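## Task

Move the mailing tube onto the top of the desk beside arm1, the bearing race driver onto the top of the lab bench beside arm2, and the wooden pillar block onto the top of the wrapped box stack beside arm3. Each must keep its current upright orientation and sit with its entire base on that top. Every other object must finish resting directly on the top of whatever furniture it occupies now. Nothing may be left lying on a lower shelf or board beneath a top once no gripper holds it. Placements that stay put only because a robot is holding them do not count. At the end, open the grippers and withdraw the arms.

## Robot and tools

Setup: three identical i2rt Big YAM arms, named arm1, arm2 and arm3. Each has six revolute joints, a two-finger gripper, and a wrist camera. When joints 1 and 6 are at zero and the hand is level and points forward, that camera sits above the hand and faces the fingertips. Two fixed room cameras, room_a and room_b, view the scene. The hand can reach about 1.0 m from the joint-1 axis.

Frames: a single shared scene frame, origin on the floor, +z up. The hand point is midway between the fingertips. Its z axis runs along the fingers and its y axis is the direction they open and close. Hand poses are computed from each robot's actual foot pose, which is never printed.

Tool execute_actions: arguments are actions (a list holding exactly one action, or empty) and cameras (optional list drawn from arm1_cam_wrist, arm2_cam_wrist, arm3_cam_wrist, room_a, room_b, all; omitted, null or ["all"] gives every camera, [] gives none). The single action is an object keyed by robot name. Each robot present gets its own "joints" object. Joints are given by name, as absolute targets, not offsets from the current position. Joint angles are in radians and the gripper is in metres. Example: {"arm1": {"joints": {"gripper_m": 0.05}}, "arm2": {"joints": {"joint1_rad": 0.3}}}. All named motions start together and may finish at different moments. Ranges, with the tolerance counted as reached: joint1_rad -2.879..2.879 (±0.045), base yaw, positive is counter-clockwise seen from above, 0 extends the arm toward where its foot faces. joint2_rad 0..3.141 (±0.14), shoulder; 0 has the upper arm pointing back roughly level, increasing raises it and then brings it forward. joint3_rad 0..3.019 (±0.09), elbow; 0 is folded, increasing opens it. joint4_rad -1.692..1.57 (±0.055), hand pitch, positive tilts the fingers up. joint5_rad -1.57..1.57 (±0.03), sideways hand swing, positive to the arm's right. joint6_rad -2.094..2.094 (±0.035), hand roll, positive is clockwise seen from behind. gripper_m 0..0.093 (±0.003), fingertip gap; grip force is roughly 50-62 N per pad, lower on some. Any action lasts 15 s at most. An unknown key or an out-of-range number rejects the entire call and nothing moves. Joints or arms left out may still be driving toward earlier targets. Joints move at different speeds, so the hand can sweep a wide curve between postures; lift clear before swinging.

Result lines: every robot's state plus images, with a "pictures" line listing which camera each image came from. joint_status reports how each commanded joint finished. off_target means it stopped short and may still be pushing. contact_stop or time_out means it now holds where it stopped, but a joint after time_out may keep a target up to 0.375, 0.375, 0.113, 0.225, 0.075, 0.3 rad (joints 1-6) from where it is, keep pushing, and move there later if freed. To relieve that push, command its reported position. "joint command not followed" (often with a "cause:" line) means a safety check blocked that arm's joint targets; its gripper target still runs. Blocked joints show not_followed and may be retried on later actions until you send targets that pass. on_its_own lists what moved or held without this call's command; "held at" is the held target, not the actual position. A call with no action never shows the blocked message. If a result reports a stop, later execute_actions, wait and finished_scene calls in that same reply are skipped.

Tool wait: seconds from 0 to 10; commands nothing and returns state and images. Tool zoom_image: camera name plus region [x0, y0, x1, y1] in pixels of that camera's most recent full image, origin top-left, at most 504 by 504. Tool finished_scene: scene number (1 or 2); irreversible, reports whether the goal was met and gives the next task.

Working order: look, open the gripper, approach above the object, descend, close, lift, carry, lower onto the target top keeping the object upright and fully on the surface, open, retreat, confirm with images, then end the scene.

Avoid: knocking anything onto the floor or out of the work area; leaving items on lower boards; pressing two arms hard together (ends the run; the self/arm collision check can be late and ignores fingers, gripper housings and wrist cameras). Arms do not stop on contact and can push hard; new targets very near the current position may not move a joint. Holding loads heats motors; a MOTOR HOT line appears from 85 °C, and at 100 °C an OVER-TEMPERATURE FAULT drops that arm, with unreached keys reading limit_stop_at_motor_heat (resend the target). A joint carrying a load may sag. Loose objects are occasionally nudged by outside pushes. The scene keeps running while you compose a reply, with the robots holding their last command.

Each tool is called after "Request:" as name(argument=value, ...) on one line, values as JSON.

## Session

Request:
execute_actions(actions=[])

Scene clock: 0.00 s.
Motor temperatures (°C, as the motors report them): arm1=[29 33 32 30 30 26] | arm2=[27 30 31 29 26 28] | arm3=[30 29 36 26 26 28]
arm1.joint_positions: joint1_rad=-0.361 joint2_rad=+0.361 joint3_rad=+1.457 joint4_rad=-1.550 joint5_rad=-0.121 joint6_rad=-0.764 gripper_m=+0.095
arm1.joint_status: not commanded
arm1.hand: x=+0.7298 y=+0.2488 z=+1.5410 quat_wxyz=(-0.302, -0.222, -0.817, +0.438) (m; scene frame)
arm2.joint_positions: joint1_rad=+0.676 joint2_rad=+0.527 joint3_rad=+1.626 joint4_rad=-1.300 joint5_rad=-0.213 joint6_rad=+0.765 gripper_m=+0.095
arm2.joint_status: not commanded
arm2.hand: x=+0.0868 y=-0.7267 z=+1.5294 quat_wxyz=(-0.460, -0.038, -0.772, -0.436) (m; scene frame)
arm3.joint_positions: joint1_rad=+0.235 joint2_rad=+0.549 joint3_rad=+1.512 joint4_rad=-1.545 joint5_rad=-0.015 joint6_rad=-0.140 gripper_m=+0.094
arm3.joint_status: not commanded
arm3.hand: x=-0.6498 y=+0.6495 z=+1.4442 quat_wxyz=(-0.386, +0.608, -0.634, -0.281) (m; scene frame)
pictures: arm1_cam_wrist, arm2_cam_wrist, arm3_cam_wrist, room_a, room_b
Images, in order (width x height): arm1_cam_wrist 616x616, arm2_cam_wrist 616x616, arm3_cam_wrist 616x616, room_a 504x504, room_b 504x504.

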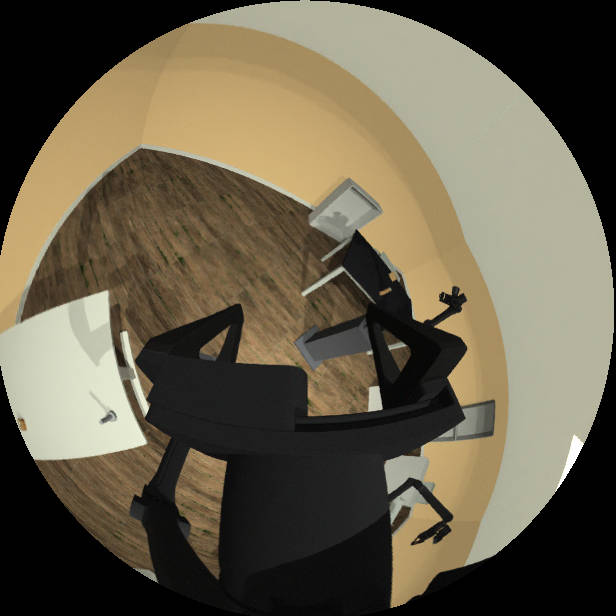

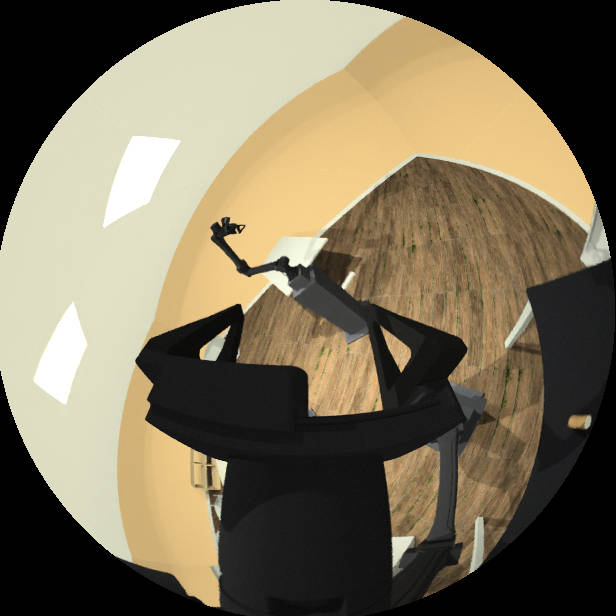

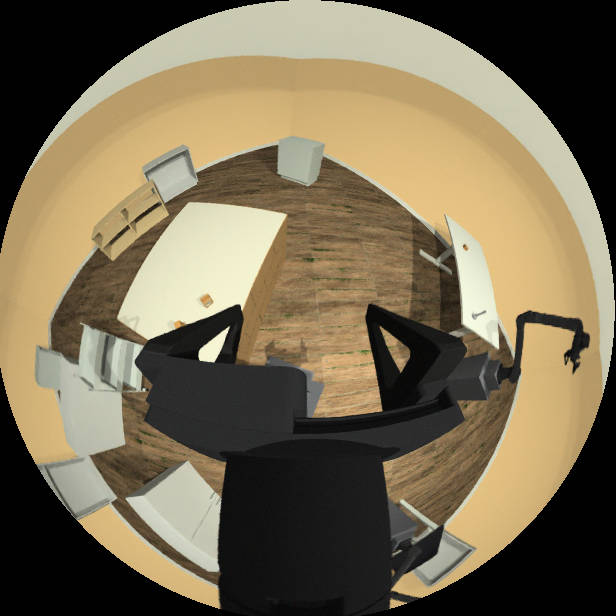

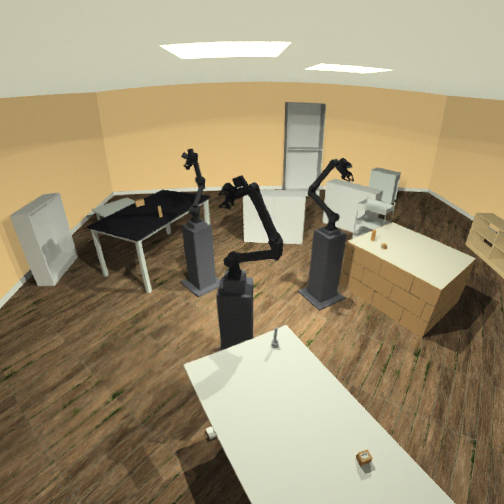

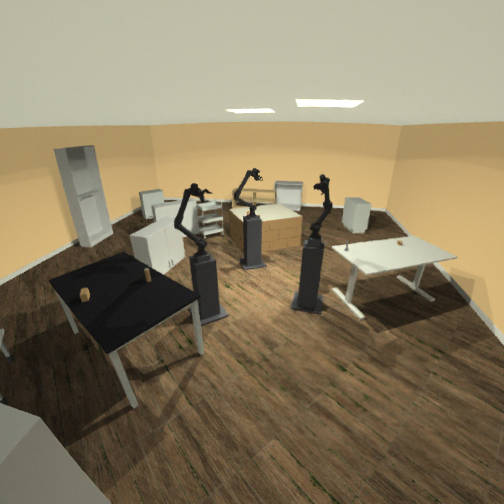

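Request:
zoom_image(camera="room_a", region=[330, 200, 430, 280])

Request:
zoom_image(camera="room_a", region=[230, 300, 330, 380])

Request:
zoom_image(camera="room_b", region=[50, 240, 210, 340])

Request:
zoom_image(camera="room_a", region=[80, 170, 220, 260])

Region (330, 200, 430, 280) of room_a's 504x504 image, scaled by 5.040, with more detail than that image has; it fills the top 403 rows of this view, and the rest is white.

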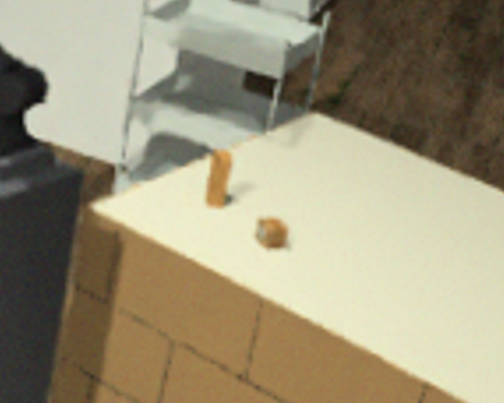

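Region (230, 300, 330, 380) of room_a's 504x504 image, scaled by 5.040, with more detail than that image has; it fills the top 403 rows of this view, and the rest is white.

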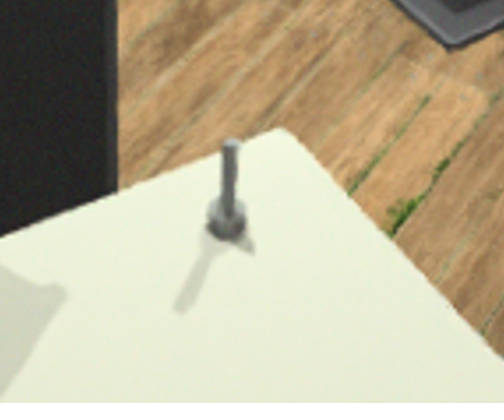

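Region (50, 240, 210, 340) of room_b's 504x504 image, scaled by 3.150, with more detail than that image has; it fills the top 315 rows of this view, and the rest is white.

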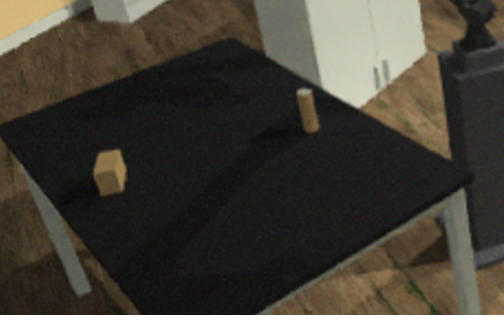

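Region (80, 170, 220, 260) of room_a's 504x504 image, scaled by 3.600, with more detail than that image has; it fills the top 324 rows of this view, and the rest is white.

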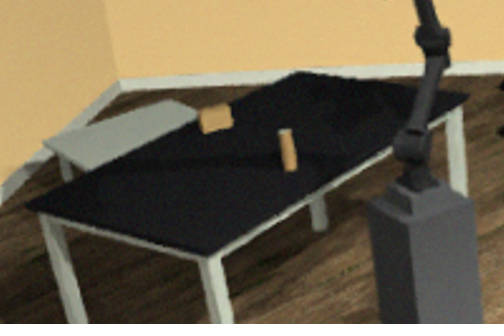

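Request:
execute_actions(actions=[{"arm1": {"joints": {"joint1_rad": 2.15, "joint2_rad": 1.358, "joint3_rad": 0.476, "joint4_rad": 0.30, "joint5_rad": 0, "joint6_rad": 0, "gripper_m": 0.093}}, "arm2": {"joints": {"joint1_rad": -1.7, "joint2_rad": 1.309, "joint3_rad": 0.692, "joint4_rad": 0.03, "joint5_rad": 0, "joint6_rad": 0, "gripper_m": 0.093}}}], cameras=["arm1_cam_wrist", "arm2_cam_wrist"])

Scene clock: 122.23 s.
Motor temperatures (°C, as the motors report them): arm1=[29 33 34 30 30 26] | arm2=[27 31 33 29 26 28] | arm3=[30 29 39 26 26 28]
arm1.joint_positions: joint1_rad=+2.150 joint2_rad=+1.352 joint3_rad=+0.490 joint4_rad=+0.283 joint5_rad=-0.001 joint6_rad=-0.012 gripper_m=+0.093
arm1.joint_status: all done
arm1.hand: x=+0.8851 y=+0.7477 z=+1.0713 quat_wxyz=(-0.402, +0.481, -0.736, -0.254) (m; scene frame)
arm2.joint_positions: joint1_rad=-1.696 joint2_rad=+1.337 joint3_rad=+0.697 joint4_rad=+0.005 joint5_rad=+0.000 joint6_rad=+0.014 gripper_m=+0.093
arm2.joint_status: all done
arm2.hand: x=-0.1728 y=-1.3052 z=+0.9987 quat_wxyz=(-0.269, -0.724, -0.521, +0.362) (m; scene frame)
arm3.joint_positions: joint1_rad=+0.235 joint2_rad=+0.549 joint3_rad=+1.512 joint4_rad=-1.545 joint5_rad=-0.015 joint6_rad=-0.140 gripper_m=+0.094
arm3.joint_status: not commanded
arm3.hand: x=-0.6498 y=+0.6495 z=+1.4442 quat_wxyz=(-0.386, +0.608, -0.634, -0.281) (m; scene frame)
pictures: arm1_cam_wrist, arm2_cam_wrist
Images, in order (width x height): arm1_cam_wrist 616x616, arm2_cam_wrist 616x616.

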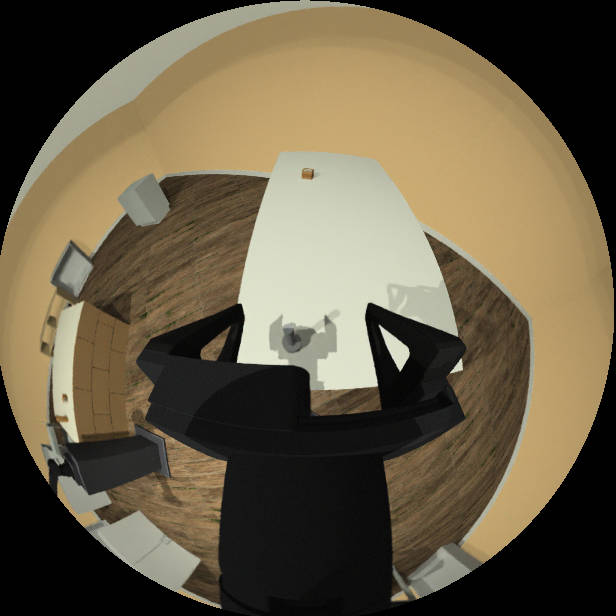

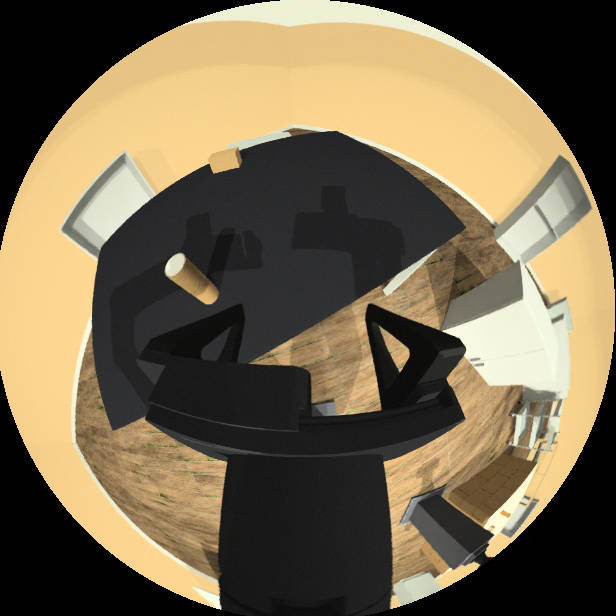

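Request:
zoom_image(camera="arm1_cam_wrist", region=[250, 300, 350, 380])

Request:
zoom_image(camera="arm2_cam_wrist", region=[140, 240, 240, 320])

Region (250, 300, 350, 380) of arm1_cam_wrist's 616x616 image, scaled by 5.040, with more detail than that image has; it fills the top 403 rows of this view, and the rest is white.

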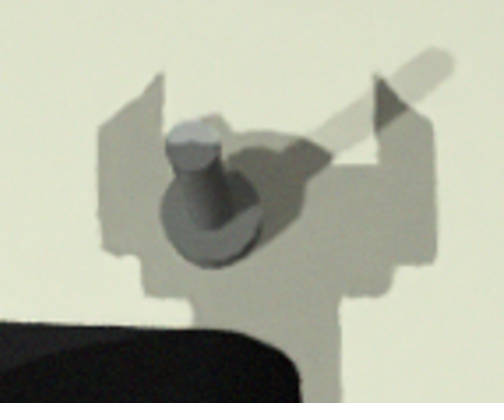

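Region (140, 240, 240, 320) of arm2_cam_wrist's 616x616 image, scaled by 5.040, with more detail than that image has; it fills the top 403 rows of this view, and the rest is white.

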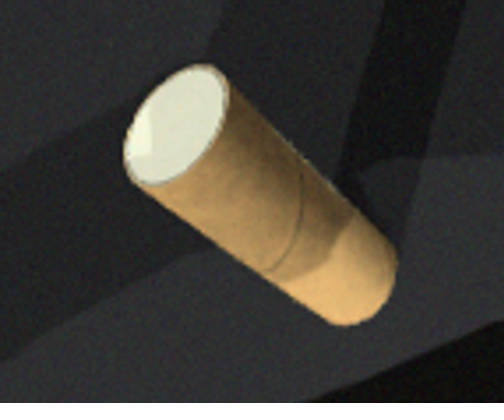

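Request:
execute_actions(actions=[{"arm1": {"joints": {"joint1_rad": 2.207, "joint2_rad": 2.07, "joint3_rad": 0.46, "joint4_rad": 1.23}}, "arm2": {"joints": {"joint1_rad": -1.36, "joint2_rad": 1.72, "joint3_rad": 0.61, "joint4_rad": 0.93}}}], cameras=["arm1_cam_wrist", "arm2_cam_wrist"])

Scene clock: 230.13 s.
Motor temperatures (°C, as the motors report them): arm1=[29 32 34 31 30 26] | arm2=[27 32 34 29 26 28] | arm3=[30 28 40 26 26 28]
arm1.joint_positions: joint1_rad=+2.206 joint2_rad=+2.059 joint3_rad=+0.465 joint4_rad=+1.212 joint5_rad=-0.001 joint6_rad=-0.011 gripper_m=+0.093
arm1.joint_status: all done
arm1.hand: x=+0.8684 y=+0.7747 z=+0.9402 quat_wxyz=(-0.465, +0.472, -0.681, -0.313) (m; scene frame)
arm2.joint_positions: joint1_rad=-1.356 joint2_rad=+1.728 joint3_rad=+0.608 joint4_rad=+0.901 joint5_rad=+0.000 joint6_rad=+0.012 gripper_m=+0.093
arm2.joint_status: all done
arm2.hand: x=-0.0022 y=-1.3794 z=+0.9548 quat_wxyz=(-0.452, -0.546, -0.557, +0.433) (m; scene frame)
arm3.joint_positions: joint1_rad=+0.235 joint2_rad=+0.549 joint3_rad=+1.512 joint4_rad=-1.545 joint5_rad=-0.015 joint6_rad=-0.140 gripper_m=+0.094
arm3.joint_status: not commanded
arm3.hand: x=-0.6498 y=+0.6495 z=+1.4442 quat_wxyz=(-0.386, +0.608, -0.634, -0.281) (m; scene frame)
pictures: arm1_cam_wrist, arm2_cam_wrist
Images, in order (width x height): arm1_cam_wrist 616x616, arm2_cam_wrist 616x616.

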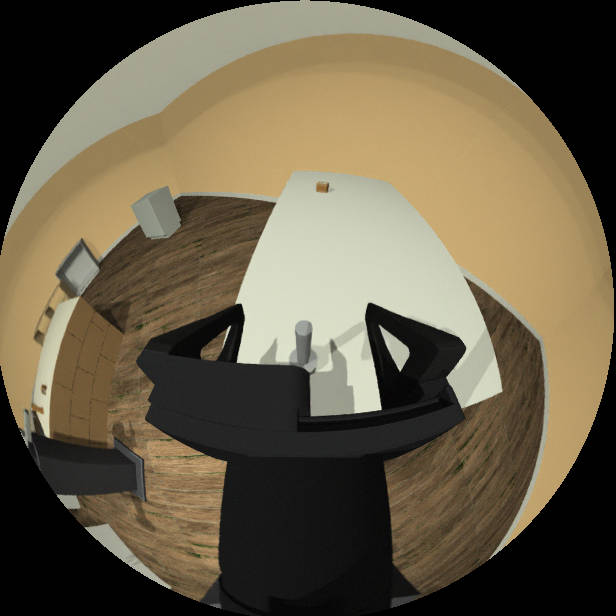

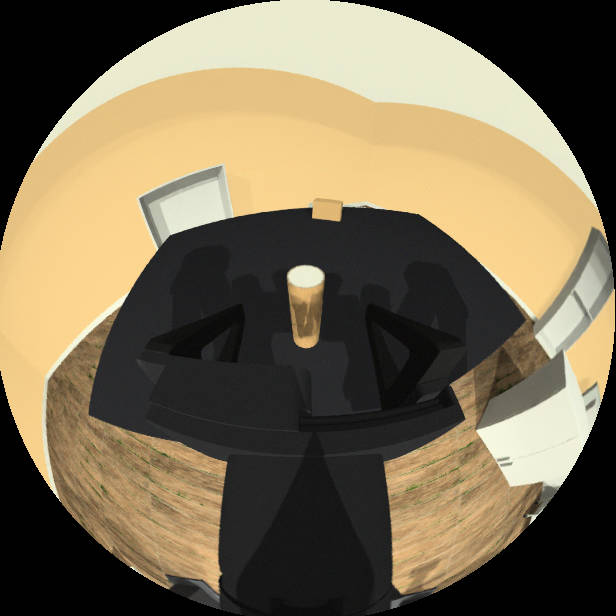

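Request:
zoom_image(camera="arm1_cam_wrist", region=[255, 300, 355, 380])

Request:
zoom_image(camera="arm2_cam_wrist", region=[250, 255, 360, 365])

Region (255, 300, 355, 380) of arm1_cam_wrist's 616x616 image, scaled by 5.040, with more detail than that image has; it fills the top 403 rows of this view, and the rest is white.

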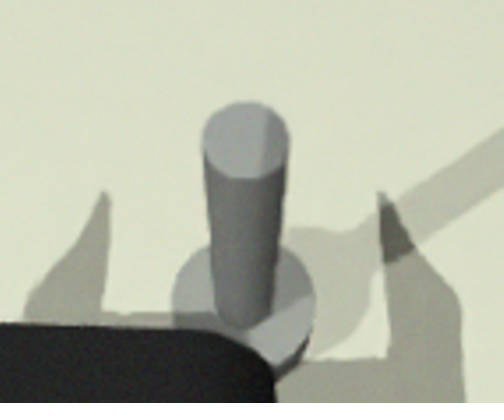

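Region (250, 255, 360, 365) of arm2_cam_wrist's 616x616 image, scaled by 4.582, with more detail than that image has.

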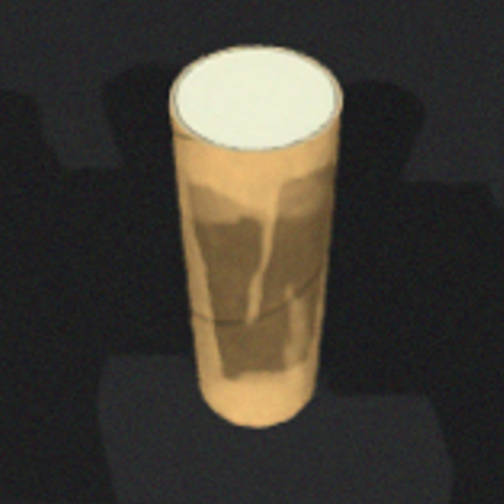

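Request:
execute_actions(actions=[{"arm1": {"joints": {"joint2_rad": 2.41, "joint3_rad": 0.675, "joint4_rad": 1.39}}, "arm2": {"joints": {"joint2_rad": 2.17, "joint3_rad": 0.675, "joint4_rad": 1.30}}}], cameras=["arm1_cam_wrist", "arm2_cam_wrist"])

Scene clock: 307.03 s.
Motor temperatures (°C, as the motors report them): arm1=[29 33 32 31 30 26] | arm2=[27 32 33 29 26 28] | arm3=[30 28 40 26 26 28]
arm1.joint_positions: joint1_rad=+2.206 joint2_rad=+2.408 joint3_rad=+0.676 joint4_rad=+1.373 joint5_rad=-0.001 joint6_rad=-0.011 gripper_m=+0.093
arm1.joint_status: all done
arm1.hand: x=+0.8829 y=+0.8111 z=+0.8510 quat_wxyz=(-0.473, +0.468, -0.675, -0.318) (m; scene frame)
arm2.joint_positions: joint1_rad=-1.356 joint2_rad=+2.179 joint3_rad=+0.660 joint4_rad=+1.271 joint5_rad=+0.000 joint6_rad=+0.012 gripper_m=+0.093
arm2.joint_status: all done
arm2.hand: x=-0.0023 y=-1.3770 z=+0.8189 quat_wxyz=(-0.444, -0.552, -0.563, +0.425) (m; scene frame)
arm3.joint_positions: joint1_rad=+0.235 joint2_rad=+0.549 joint3_rad=+1.512 joint4_rad=-1.545 joint5_rad=-0.015 joint6_rad=-0.140 gripper_m=+0.094
arm3.joint_status: not commanded
arm3.hand: x=-0.6498 y=+0.6495 z=+1.4442 quat_wxyz=(-0.386, +0.608, -0.634, -0.281) (m; scene frame)
pictures: arm1_cam_wrist, arm2_cam_wrist
Images, in order (width x height): arm1_cam_wrist 616x616, arm2_cam_wrist 616x616.

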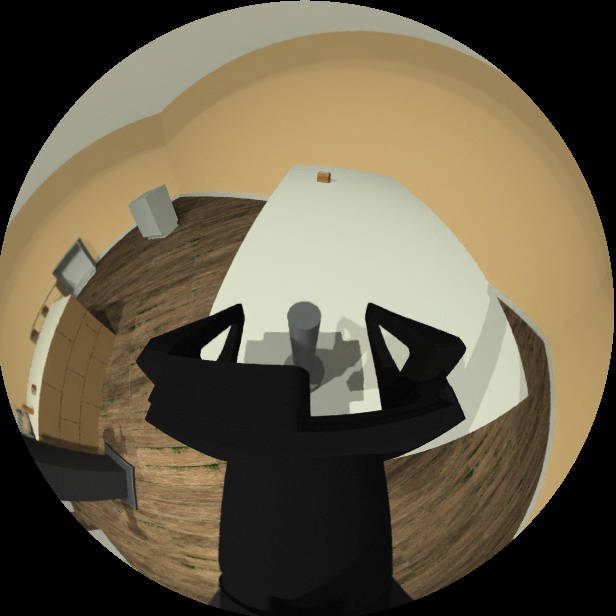

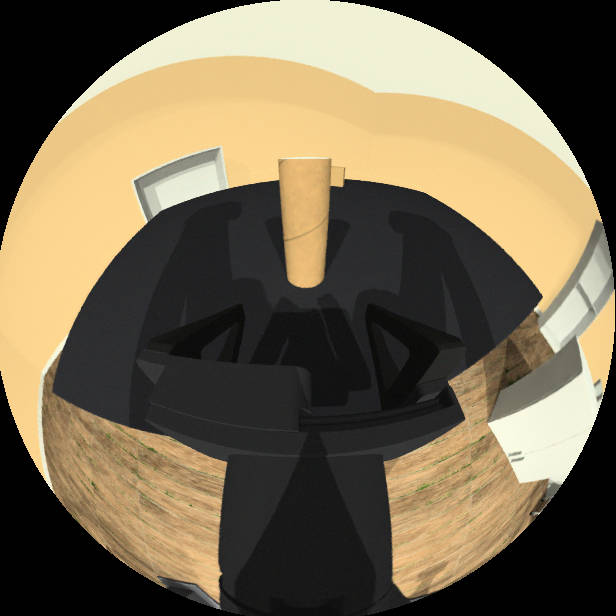

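Request:
zoom_image(camera="arm1_cam_wrist", region=[255, 290, 355, 390])

Request:
zoom_image(camera="arm2_cam_wrist", region=[235, 150, 375, 300])

Region (255, 290, 355, 390) of arm1_cam_wrist's 616x616 image, scaled by 5.040, with more detail than that image has.

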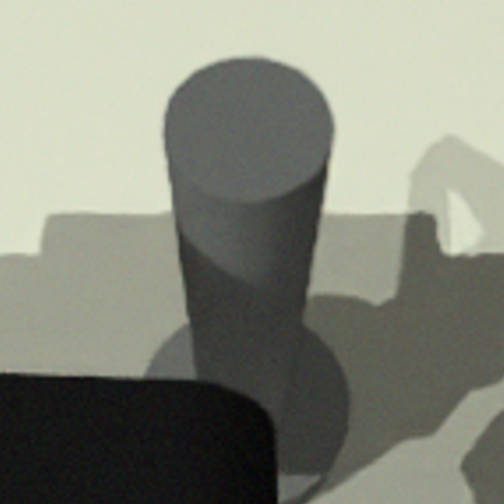

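Region (235, 150, 375, 300) of arm2_cam_wrist's 616x616 image, scaled by 3.360, with more detail than that image has; it fills the left 470 columns of this view, and the rest is white.

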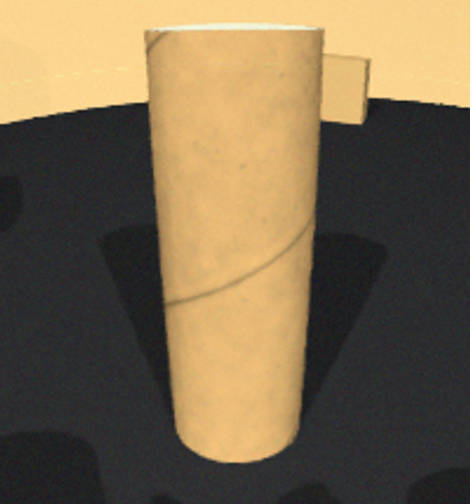

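Request:
execute_actions(actions=[{"arm1": {"joints": {"joint2_rad": 2.455, "joint4_rad": 1.42}}, "arm2": {"joints": {"joint2_rad": 2.04, "joint3_rad": 0.962, "joint4_rad": 0.81}}}], cameras=["arm1_cam_wrist", "arm2_cam_wrist"])

Scene clock: 409.73 s.
Motor temperatures (°C, as the motors report them): arm1=[29 33 31 31 30 26] | arm2=[27 33 31 29 26 28] | arm3=[30 28 40 26 26 28]
arm1.joint_positions: joint1_rad=+2.206 joint2_rad=+2.437 joint3_rad=+0.676 joint4_rad=+1.402 joint5_rad=-0.001 joint6_rad=-0.011 gripper_m=+0.093
arm1.joint_status: all done
arm1.hand: x=+0.8810 y=+0.8061 z=+0.8432 quat_wxyz=(-0.473, +0.468, -0.676, -0.318) (m; scene frame)
arm2.joint_positions: joint1_rad=-1.356 joint2_rad=+2.043 joint3_rad=+0.949 joint4_rad=+0.825 joint5_rad=+0.000 joint6_rad=+0.012 gripper_m=+0.093
arm2.joint_status: all done
arm2.hand: x=+0.0013 y=-1.4915 z=+0.8902 quat_wxyz=(-0.438, -0.557, -0.568, +0.419) (m; scene frame)
arm3.joint_positions: joint1_rad=+0.235 joint2_rad=+0.549 joint3_rad=+1.512 joint4_rad=-1.545 joint5_rad=-0.015 joint6_rad=-0.140 gripper_m=+0.094
arm3.joint_status: not commanded
arm3.hand: x=-0.6498 y=+0.6495 z=+1.4442 quat_wxyz=(-0.386, +0.608, -0.634, -0.281) (m; scene frame)
pictures: arm1_cam_wrist, arm2_cam_wrist
Images, in order (width x height): arm1_cam_wrist 616x616, arm2_cam_wrist 616x616.

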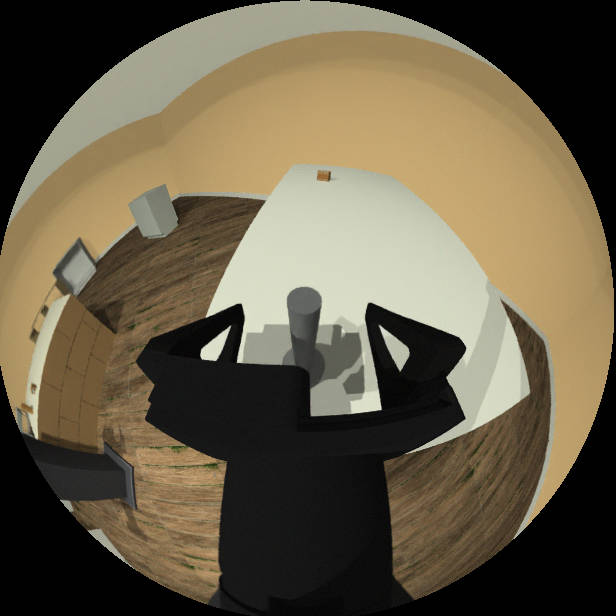

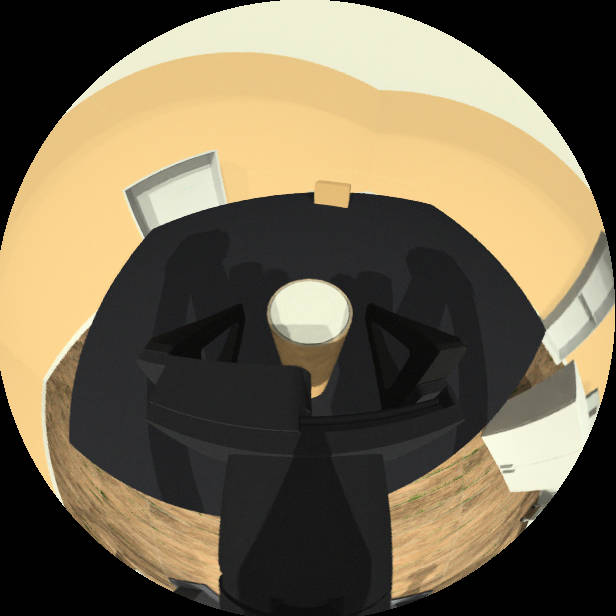

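Request:
execute_actions(actions=[{"arm1": {"joints": {"gripper_m": 0.004}}, "arm2": {"joints": {"gripper_m": 0.03}}}], cameras=["arm1_cam_wrist", "arm2_cam_wrist"])

Scene clock: 416.83 s.
Motor temperatures (°C, as the motors report them): arm1=[29 33 31 31 30 26] | arm2=[27 33 32 29 26 28] | arm3=[30 28 40 26 26 28]
arm1.joint_positions: joint1_rad=+2.206 joint2_rad=+2.437 joint3_rad=+0.676 joint4_rad=+1.402 joint5_rad=-0.001 joint6_rad=-0.008 gripper_m=+0.019
arm1.joint_status: gripper_m off_target (ended at +0.019, target +0.004)
arm1.hand: x=+0.8809 y=+0.8062 z=+0.8432 quat_wxyz=(-0.472, +0.467, -0.676, -0.319) (m; scene frame)
arm2.joint_positions: joint1_rad=-1.356 joint2_rad=+2.043 joint3_rad=+0.949 joint4_rad=+0.825 joint5_rad=+0.000 joint6_rad=+0.012 gripper_m=+0.046
arm2.joint_status: gripper_m off_target (ended at +0.046, target +0.030)
arm2.hand: x=+0.0013 y=-1.4915 z=+0.8902 quat_wxyz=(-0.438, -0.557, -0.568, +0.419) (m; scene frame)
arm3.joint_positions: joint1_rad=+0.235 joint2_rad=+0.549 joint3_rad=+1.512 joint4_rad=-1.545 joint5_rad=-0.015 joint6_rad=-0.140 gripper_m=+0.094
arm3.joint_status: not commanded
arm3.hand: x=-0.6498 y=+0.6495 z=+1.4442 quat_wxyz=(-0.386, +0.608, -0.634, -0.281) (m; scene frame)
pictures: arm1_cam_wrist, arm2_cam_wrist
Images, in order (width x height): arm1_cam_wrist 616x616, arm2_cam_wrist 616x616.

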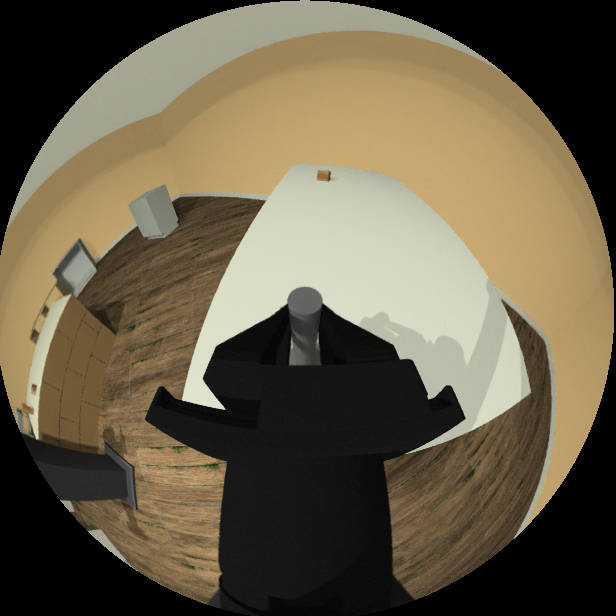

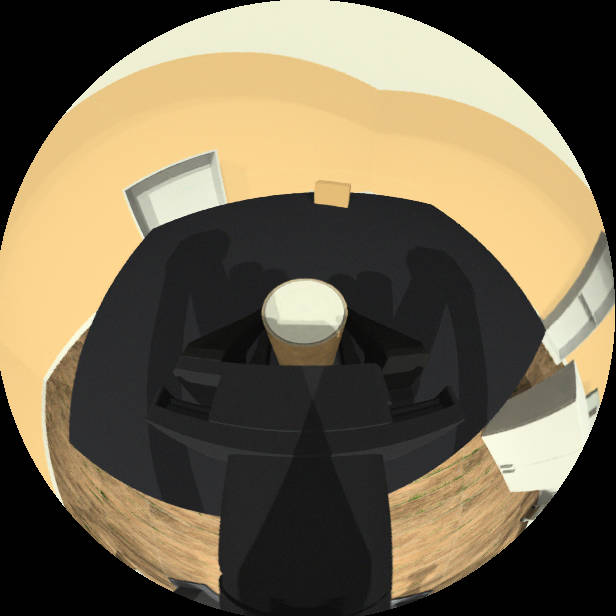

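Request:
execute_actions(actions=[{"arm1": {"joints": {"joint2_rad": 1.75, "joint3_rad": 0.93, "joint4_rad": 0.475}}, "arm2": {"joints": {"joint1_rad": 2.212, "joint2_rad": 1.68, "joint3_rad": 1.18, "joint4_rad": 0.245}}, "arm3": {"joints": {"joint1_rad": -2.247, "joint2_rad": 1.75, "joint3_rad": 0.88, "joint4_rad": 0.64, "joint5_rad": 0, "joint6_rad": 0, "gripper_m": 0.093}}}])

Scene clock: 457.93 s.
Motor temperatures (°C, as the motors report them): arm1=[29 34 31 31 30 26] | arm2=[27 34 33 29 26 28] | arm3=[30 28 40 26 26 28]
arm1.joint_positions: joint1_rad=+2.206 joint2_rad=+1.771 joint3_rad=+0.903 joint4_rad=+0.458 joint5_rad=-0.001 joint6_rad=-0.008 gripper_m=+0.019
arm1.joint_status: all done
arm1.hand: x=+0.9253 y=+0.9214 z=+1.0796 quat_wxyz=(-0.455, +0.475, -0.688, -0.307) (m; scene frame)
arm2.joint_positions: joint1_rad=+2.218 joint2_rad=+1.691 joint3_rad=+1.174 joint4_rad=+0.258 joint5_rad=+0.000 joint6_rad=+0.012 gripper_m=+0.046
arm2.joint_status: all done
arm2.hand: x=-0.3337 y=-0.1944 z=+1.1032 quat_wxyz=(-0.317, +0.672, -0.421, -0.520) (m; scene frame)
arm3.joint_positions: joint1_rad=-2.255 joint2_rad=+1.753 joint3_rad=+0.879 joint4_rad=+0.615 joint5_rad=+0.001 joint6_rad=-0.007 gripper_m=+0.093
arm3.joint_status: all done
arm3.hand: x=-0.3923 y=-0.0776 z=+1.0118 quat_wxyz=(-0.517, -0.418, -0.674, +0.321) (m; scene frame)
pictures: arm1_cam_wrist, arm2_cam_wrist, arm3_cam_wrist, room_a, room_b
Images, in order (width x height): arm1_cam_wrist 616x616, arm2_cam_wrist 616x616, arm3_cam_wrist 616x616, room_a 504x504, room_b 504x504.

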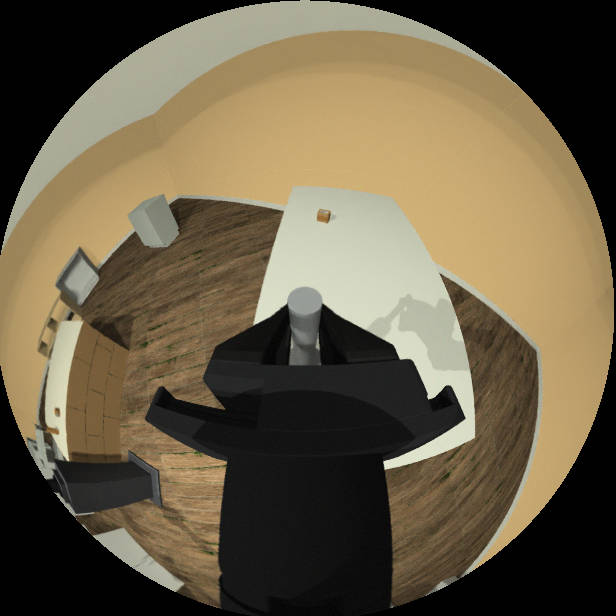

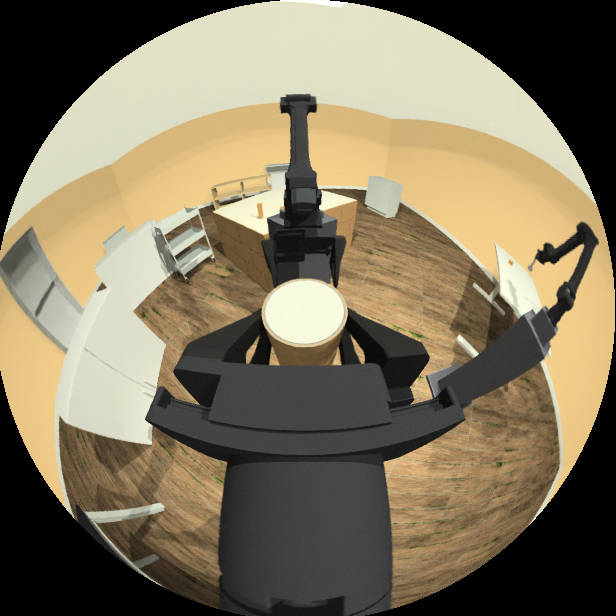

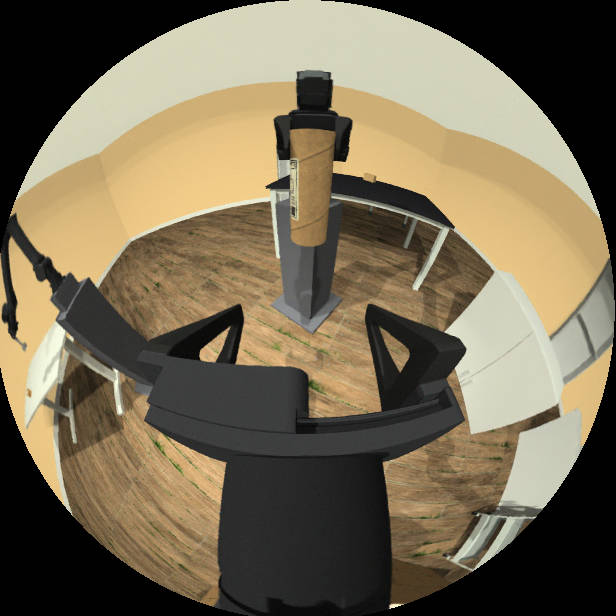

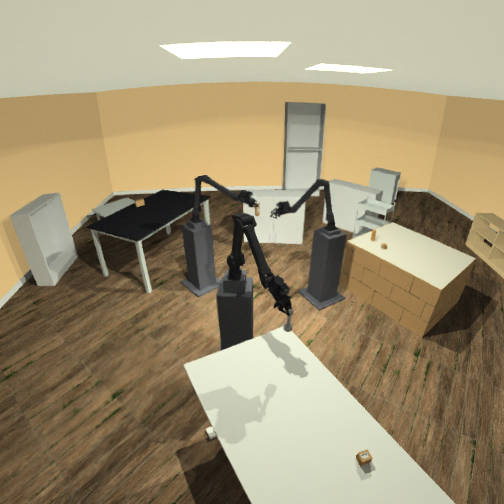

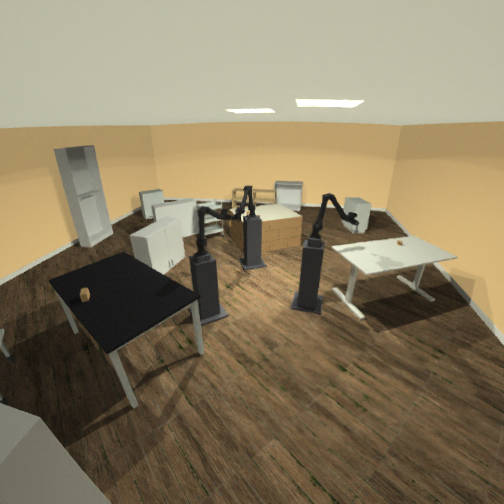

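Request:
zoom_image(camera="arm3_cam_wrist", region=[240, 110, 380, 260])

Region (240, 110, 380, 260) of arm3_cam_wrist's 616x616 image, scaled by 3.360, with more detail than that image has; it fills the left 470 columns of this view, and the rest is white.

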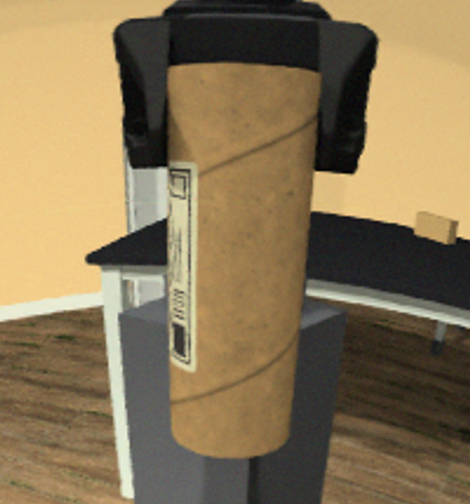

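Request:
execute_actions(actions=[{"arm1": {"joints": {"joint1_rad": 1.4, "joint4_rad": 0.55}}, "arm3": {"joints": {"joint2_rad": 1.905, "joint3_rad": 1.225, "joint4_rad": 0.45}}}], cameras=["arm2_cam_wrist", "arm3_cam_wrist"])

Scene clock: 497.53 s.
Motor temperatures (°C, as the motors report them): arm1=[29 34 34 31 30 26] | arm2=[27 34 35 29 26 28] | arm3=[30 29 40 26 26 28]
arm1.joint_positions: joint1_rad=+1.398 joint2_rad=+1.771 joint3_rad=+0.903 joint4_rad=+0.508 joint5_rad=+0.001 joint6_rad=-0.005 gripper_m=+0.019
arm1.joint_status: all done
arm1.hand: x=+1.2862 y=+0.5727 z=+1.0921 quat_wxyz=(-0.560, +0.162, -0.806, -0.108) (m; scene frame)
arm2.joint_positions: joint1_rad=+2.218 joint2_rad=+1.691 joint3_rad=+1.174 joint4_rad=+0.258 joint5_rad=+0.000 joint6_rad=+0.012 gripper_m=+0.046
arm2.joint_status: not commanded
arm2.hand: x=-0.3337 y=-0.1944 z=+1.1032 quat_wxyz=(-0.317, +0.672, -0.421, -0.520) (m; scene frame)
arm3.joint_positions: joint1_rad=-2.255 joint2_rad=+1.911 joint3_rad=+1.187 joint4_rad=+0.462 joint5_rad=+0.001 joint6_rad=-0.007 gripper_m=+0.093
arm3.joint_status: all done
arm3.hand: x=-0.3498 y=-0.1636 z=+1.0253 quat_wxyz=(-0.516, -0.418, -0.675, +0.321) (m; scene frame)
pictures: arm2_cam_wrist, arm3_cam_wrist
Images, in order (width x height): arm2_cam_wrist 616x616, arm3_cam_wrist 616x616.

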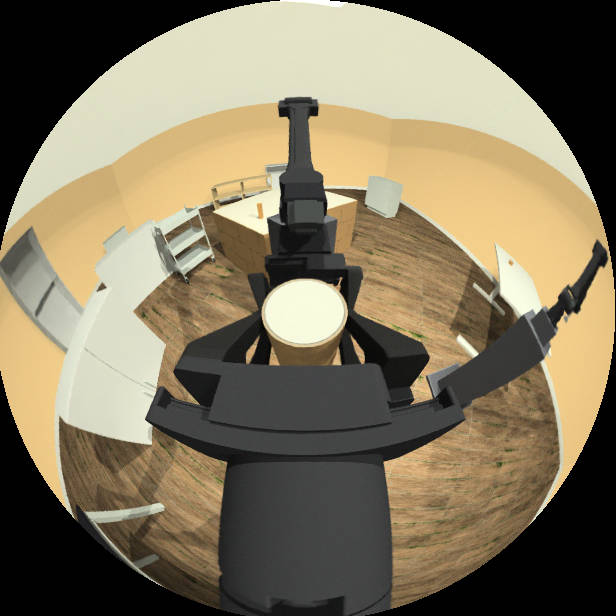

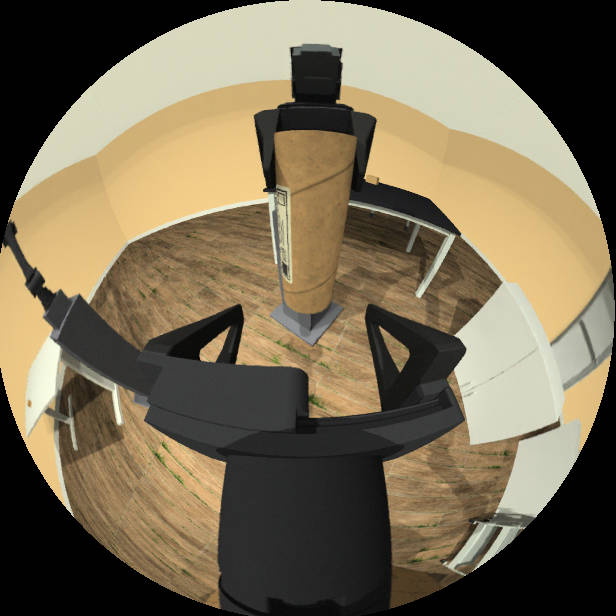

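Request:
zoom_image(camera="arm3_cam_wrist", region=[220, 110, 400, 330])

Region (220, 110, 400, 330) of arm3_cam_wrist's 616x616 image, scaled by 2.291, with more detail than that image has; it fills the left 412 columns of this view, and the rest is white.

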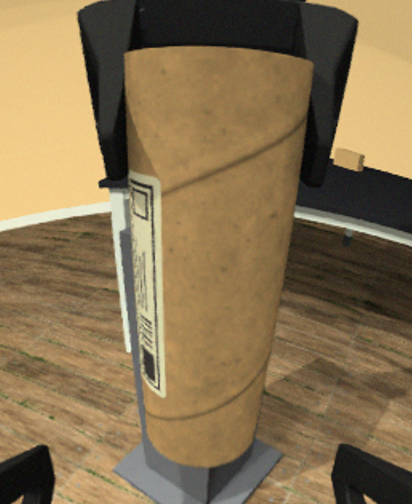

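Request:
execute_actions(actions=[{"arm3": {"joints": {"joint2_rad": 2.008, "joint3_rad": 1.42, "joint4_rad": 0.37}}}], cameras=["arm2_cam_wrist", "arm3_cam_wrist"])

Scene clock: 533.93 s.
Motor temperatures (°C, as the motors report them): arm1=[29 35 35 31 30 26] | arm2=[27 35 35 29 26 28] | arm3=[30 30 43 26 26 28]
arm1.joint_positions: joint1_rad=+1.398 joint2_rad=+1.771 joint3_rad=+0.903 joint4_rad=+0.508 joint5_rad=+0.001 joint6_rad=-0.005 gripper_m=+0.019
arm1.joint_status: not commanded
arm1.hand: x=+1.2862 y=+0.5727 z=+1.0921 quat_wxyz=(-0.560, +0.162, -0.806, -0.108) (m; scene frame)
arm2.joint_positions: joint1_rad=+2.218 joint2_rad=+1.691 joint3_rad=+1.174 joint4_rad=+0.258 joint5_rad=+0.000 joint6_rad=+0.012 gripper_m=+0.046
arm2.joint_status: not commanded
arm2.hand: x=-0.3337 y=-0.1944 z=+1.1032 quat_wxyz=(-0.317, +0.672, -0.421, -0.520) (m; scene frame)
arm3.joint_positions: joint1_rad=-2.255 joint2_rad=+2.014 joint3_rad=+1.370 joint4_rad=+0.383 joint5_rad=+0.001 joint6_rad=-0.007 gripper_m=+0.093
arm3.joint_status: all done
arm3.hand: x=-0.3265 y=-0.2108 z=+1.0276 quat_wxyz=(-0.517, -0.418, -0.675, +0.321) (m; scene frame)
pictures: arm2_cam_wrist, arm3_cam_wrist
Images, in order (width x height): arm2_cam_wrist 616x616, arm3_cam_wrist 616x616.

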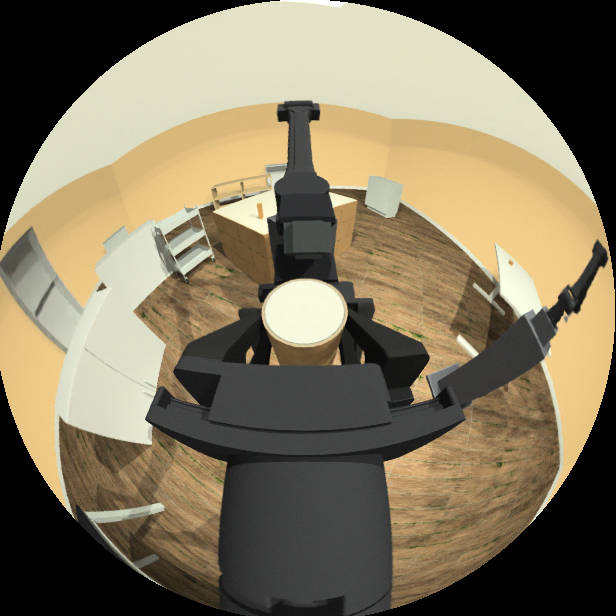

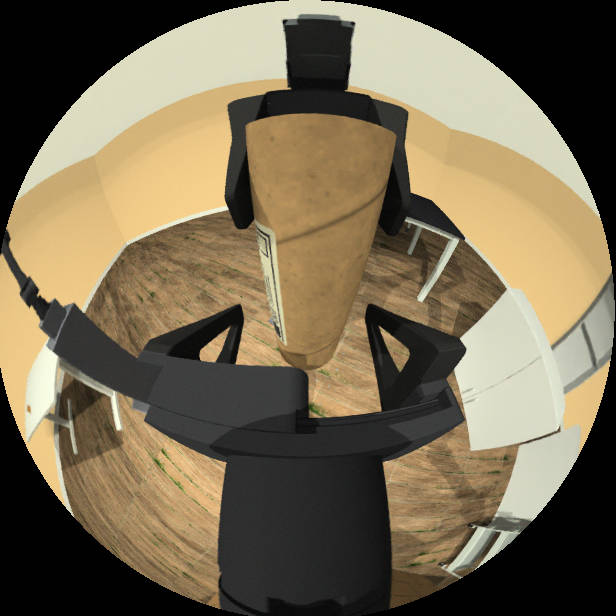

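Request:
execute_actions(actions=[{"arm3": {"joints": {"gripper_m": 0.03}}}], cameras=["arm3_cam_wrist"])

Scene clock: 538.73 s.
Motor temperatures (°C, as the motors report them): arm1=[29 35 35 31 30 26] | arm2=[27 35 35 29 26 28] | arm3=[30 30 43 26 26 28]
arm1.joint_positions: joint1_rad=+1.398 joint2_rad=+1.771 joint3_rad=+0.903 joint4_rad=+0.508 joint5_rad=+0.001 joint6_rad=-0.005 gripper_m=+0.019
arm1.joint_status: not commanded
arm1.hand: x=+1.2862 y=+0.5727 z=+1.0921 quat_wxyz=(-0.560, +0.162, -0.806, -0.108) (m; scene frame)
arm2.joint_positions: joint1_rad=+2.217 joint2_rad=+1.691 joint3_rad=+1.174 joint4_rad=+0.258 joint5_rad=+0.003 joint6_rad=+0.008 gripper_m=+0.046
arm2.joint_status: not commanded
arm2.hand: x=-0.3325 y=-0.1937 z=+1.1032 quat_wxyz=(-0.319, +0.672, -0.421, -0.519) (m; scene frame)
arm3.joint_positions: joint1_rad=-2.255 joint2_rad=+2.014 joint3_rad=+1.370 joint4_rad=+0.383 joint5_rad=+0.003 joint6_rad=-0.007 gripper_m=+0.046
arm3.joint_status: gripper_m off_target (ended at +0.046, target +0.030)
arm3.hand: x=-0.3271 y=-0.2111 z=+1.0276 quat_wxyz=(-0.516, -0.419, -0.674, +0.321) (m; scene frame)
pictures: arm3_cam_wrist
Images, in order (width x height): arm3_cam_wrist 616x616.

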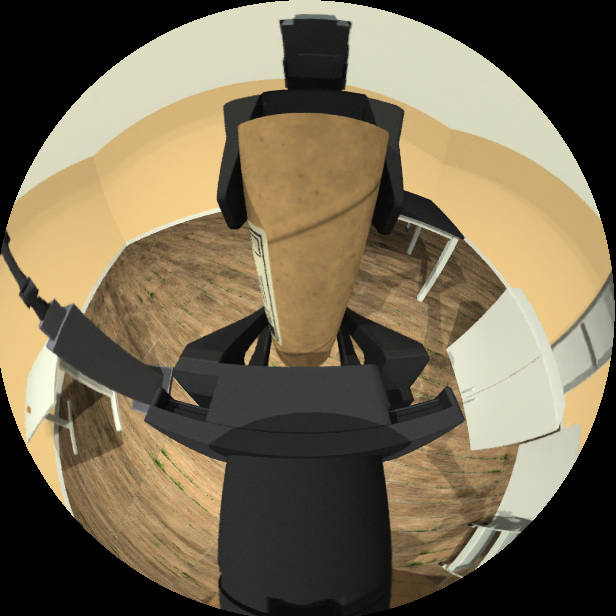

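Request:
execute_actions(actions=[{"arm2": {"joints": {"gripper_m": 0.093}}}], cameras=[])

Request:
execute_actions(actions=[{"arm2": {"joints": {"joint2_rad": 1.55, "joint3_rad": 1.03}}, "arm3": {"joints": {"joint2_rad": 1.80, "joint3_rad": 1.13}}}], cameras=["arm2_cam_wrist", "arm3_cam_wrist"])

Scene clock: 581.60 s.
Motor temperatures (°C, as the motors report them): arm1=[29 35 35 31 30 26] | arm2=[27 35 36 29 26 28] | arm3=[30 30 45 26 26 28]
arm1.joint_positions: joint1_rad=+1.398 joint2_rad=+1.771 joint3_rad=+0.903 joint4_rad=+0.508 joint5_rad=+0.001 joint6_rad=-0.005 gripper_m=+0.019
arm1.joint_status: not commanded
arm1.hand: x=+1.2862 y=+0.5727 z=+1.0921 quat_wxyz=(-0.560, +0.162, -0.806, -0.108) (m; scene frame)
arm2.joint_positions: joint1_rad=+2.217 joint2_rad=+1.691 joint3_rad=+1.174 joint4_rad=+0.258 joint5_rad=+0.003 joint6_rad=+0.008 gripper_m=+0.093
arm2.joint_status: all done
arm2.hand: x=-0.3325 y=-0.1938 z=+1.1032 quat_wxyz=(-0.319, +0.672, -0.421, -0.519) (m; scene frame)
arm3.joint_positions: joint1_rad=-2.255 joint2_rad=+2.014 joint3_rad=+1.370 joint4_rad=+0.383 joint5_rad=+0.002 joint6_rad=-0.006 gripper_m=+0.046
arm3.joint_status: not commanded
arm3.hand: x=-0.3267 y=-0.2109 z=+1.0276 quat_wxyz=(-0.516, -0.419, -0.674, +0.321) (m; scene frame)
pictures: none
No camera images: the call's "cameras" was empty. Leave "cameras" out to get every camera's image.

Scene clock: 582.77 s.
Motor temperatures (°C, as the motors report them): arm1=[29 35 35 31 30 26] | arm2=[27 35 36 29 26 28] | arm3=[30 30 45 26 26 28]
arm1.joint_positions: joint1_rad=+1.398 joint2_rad=+1.771 joint3_rad=+0.903 joint4_rad=+0.508 joint5_rad=+0.001 joint6_rad=-0.005 gripper_m=+0.019
arm1.joint_status: not commanded
arm1.hand: x=+1.2862 y=+0.5727 z=+1.0921 quat_wxyz=(-0.560, +0.162, -0.806, -0.108) (m; scene frame)
arm2.joint_positions: joint1_rad=+2.217 joint2_rad=+1.570 joint3_rad=+1.032 joint4_rad=+0.258 joint5_rad=+0.003 joint6_rad=+0.008 gripper_m=+0.093
arm2.joint_status: all done
arm2.hand: x=-0.3099 y=-0.2391 z=+1.1021 quat_wxyz=(-0.315, +0.678, -0.424, -0.512) (m; scene frame)
arm3.joint_positions: joint1_rad=-2.255 joint2_rad=+1.794 joint3_rad=+1.133 joint4_rad=+0.381 joint5_rad=+0.002 joint6_rad=-0.006 gripper_m=+0.046
arm3.joint_status: all done
arm3.hand: x=-0.3619 y=-0.1404 z=+1.0596 quat_wxyz=(-0.510, -0.422, -0.679, +0.317) (m; scene frame)
pictures: arm2_cam_wrist, arm3_cam_wrist
Images, in order (width x height): arm2_cam_wrist 616x616, arm3_cam_wrist 616x616.

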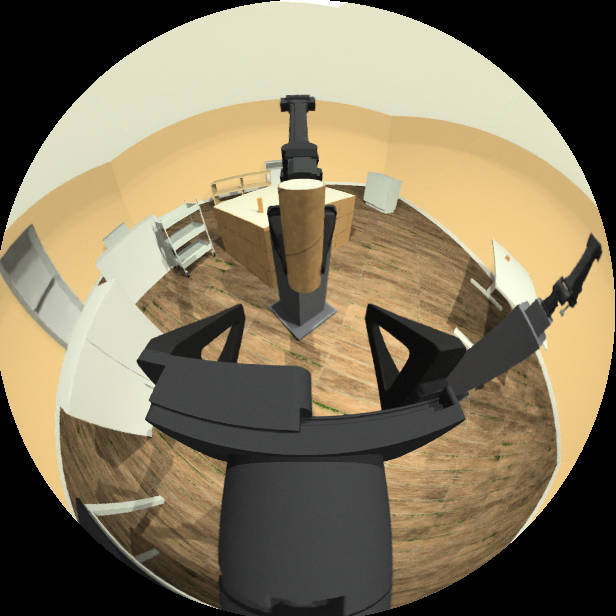

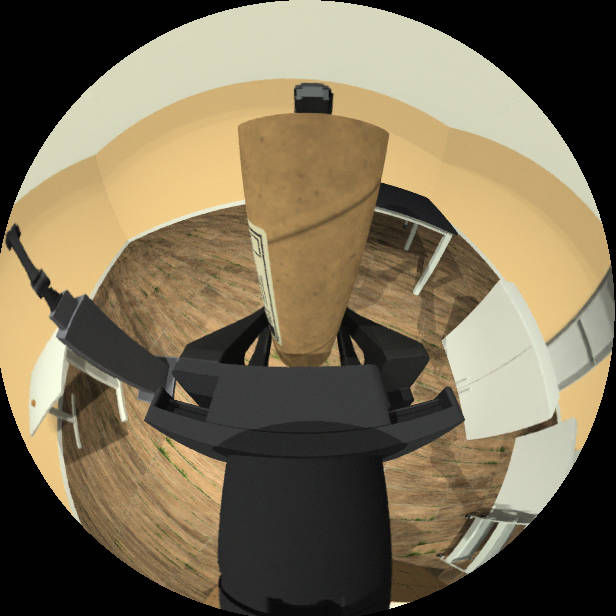

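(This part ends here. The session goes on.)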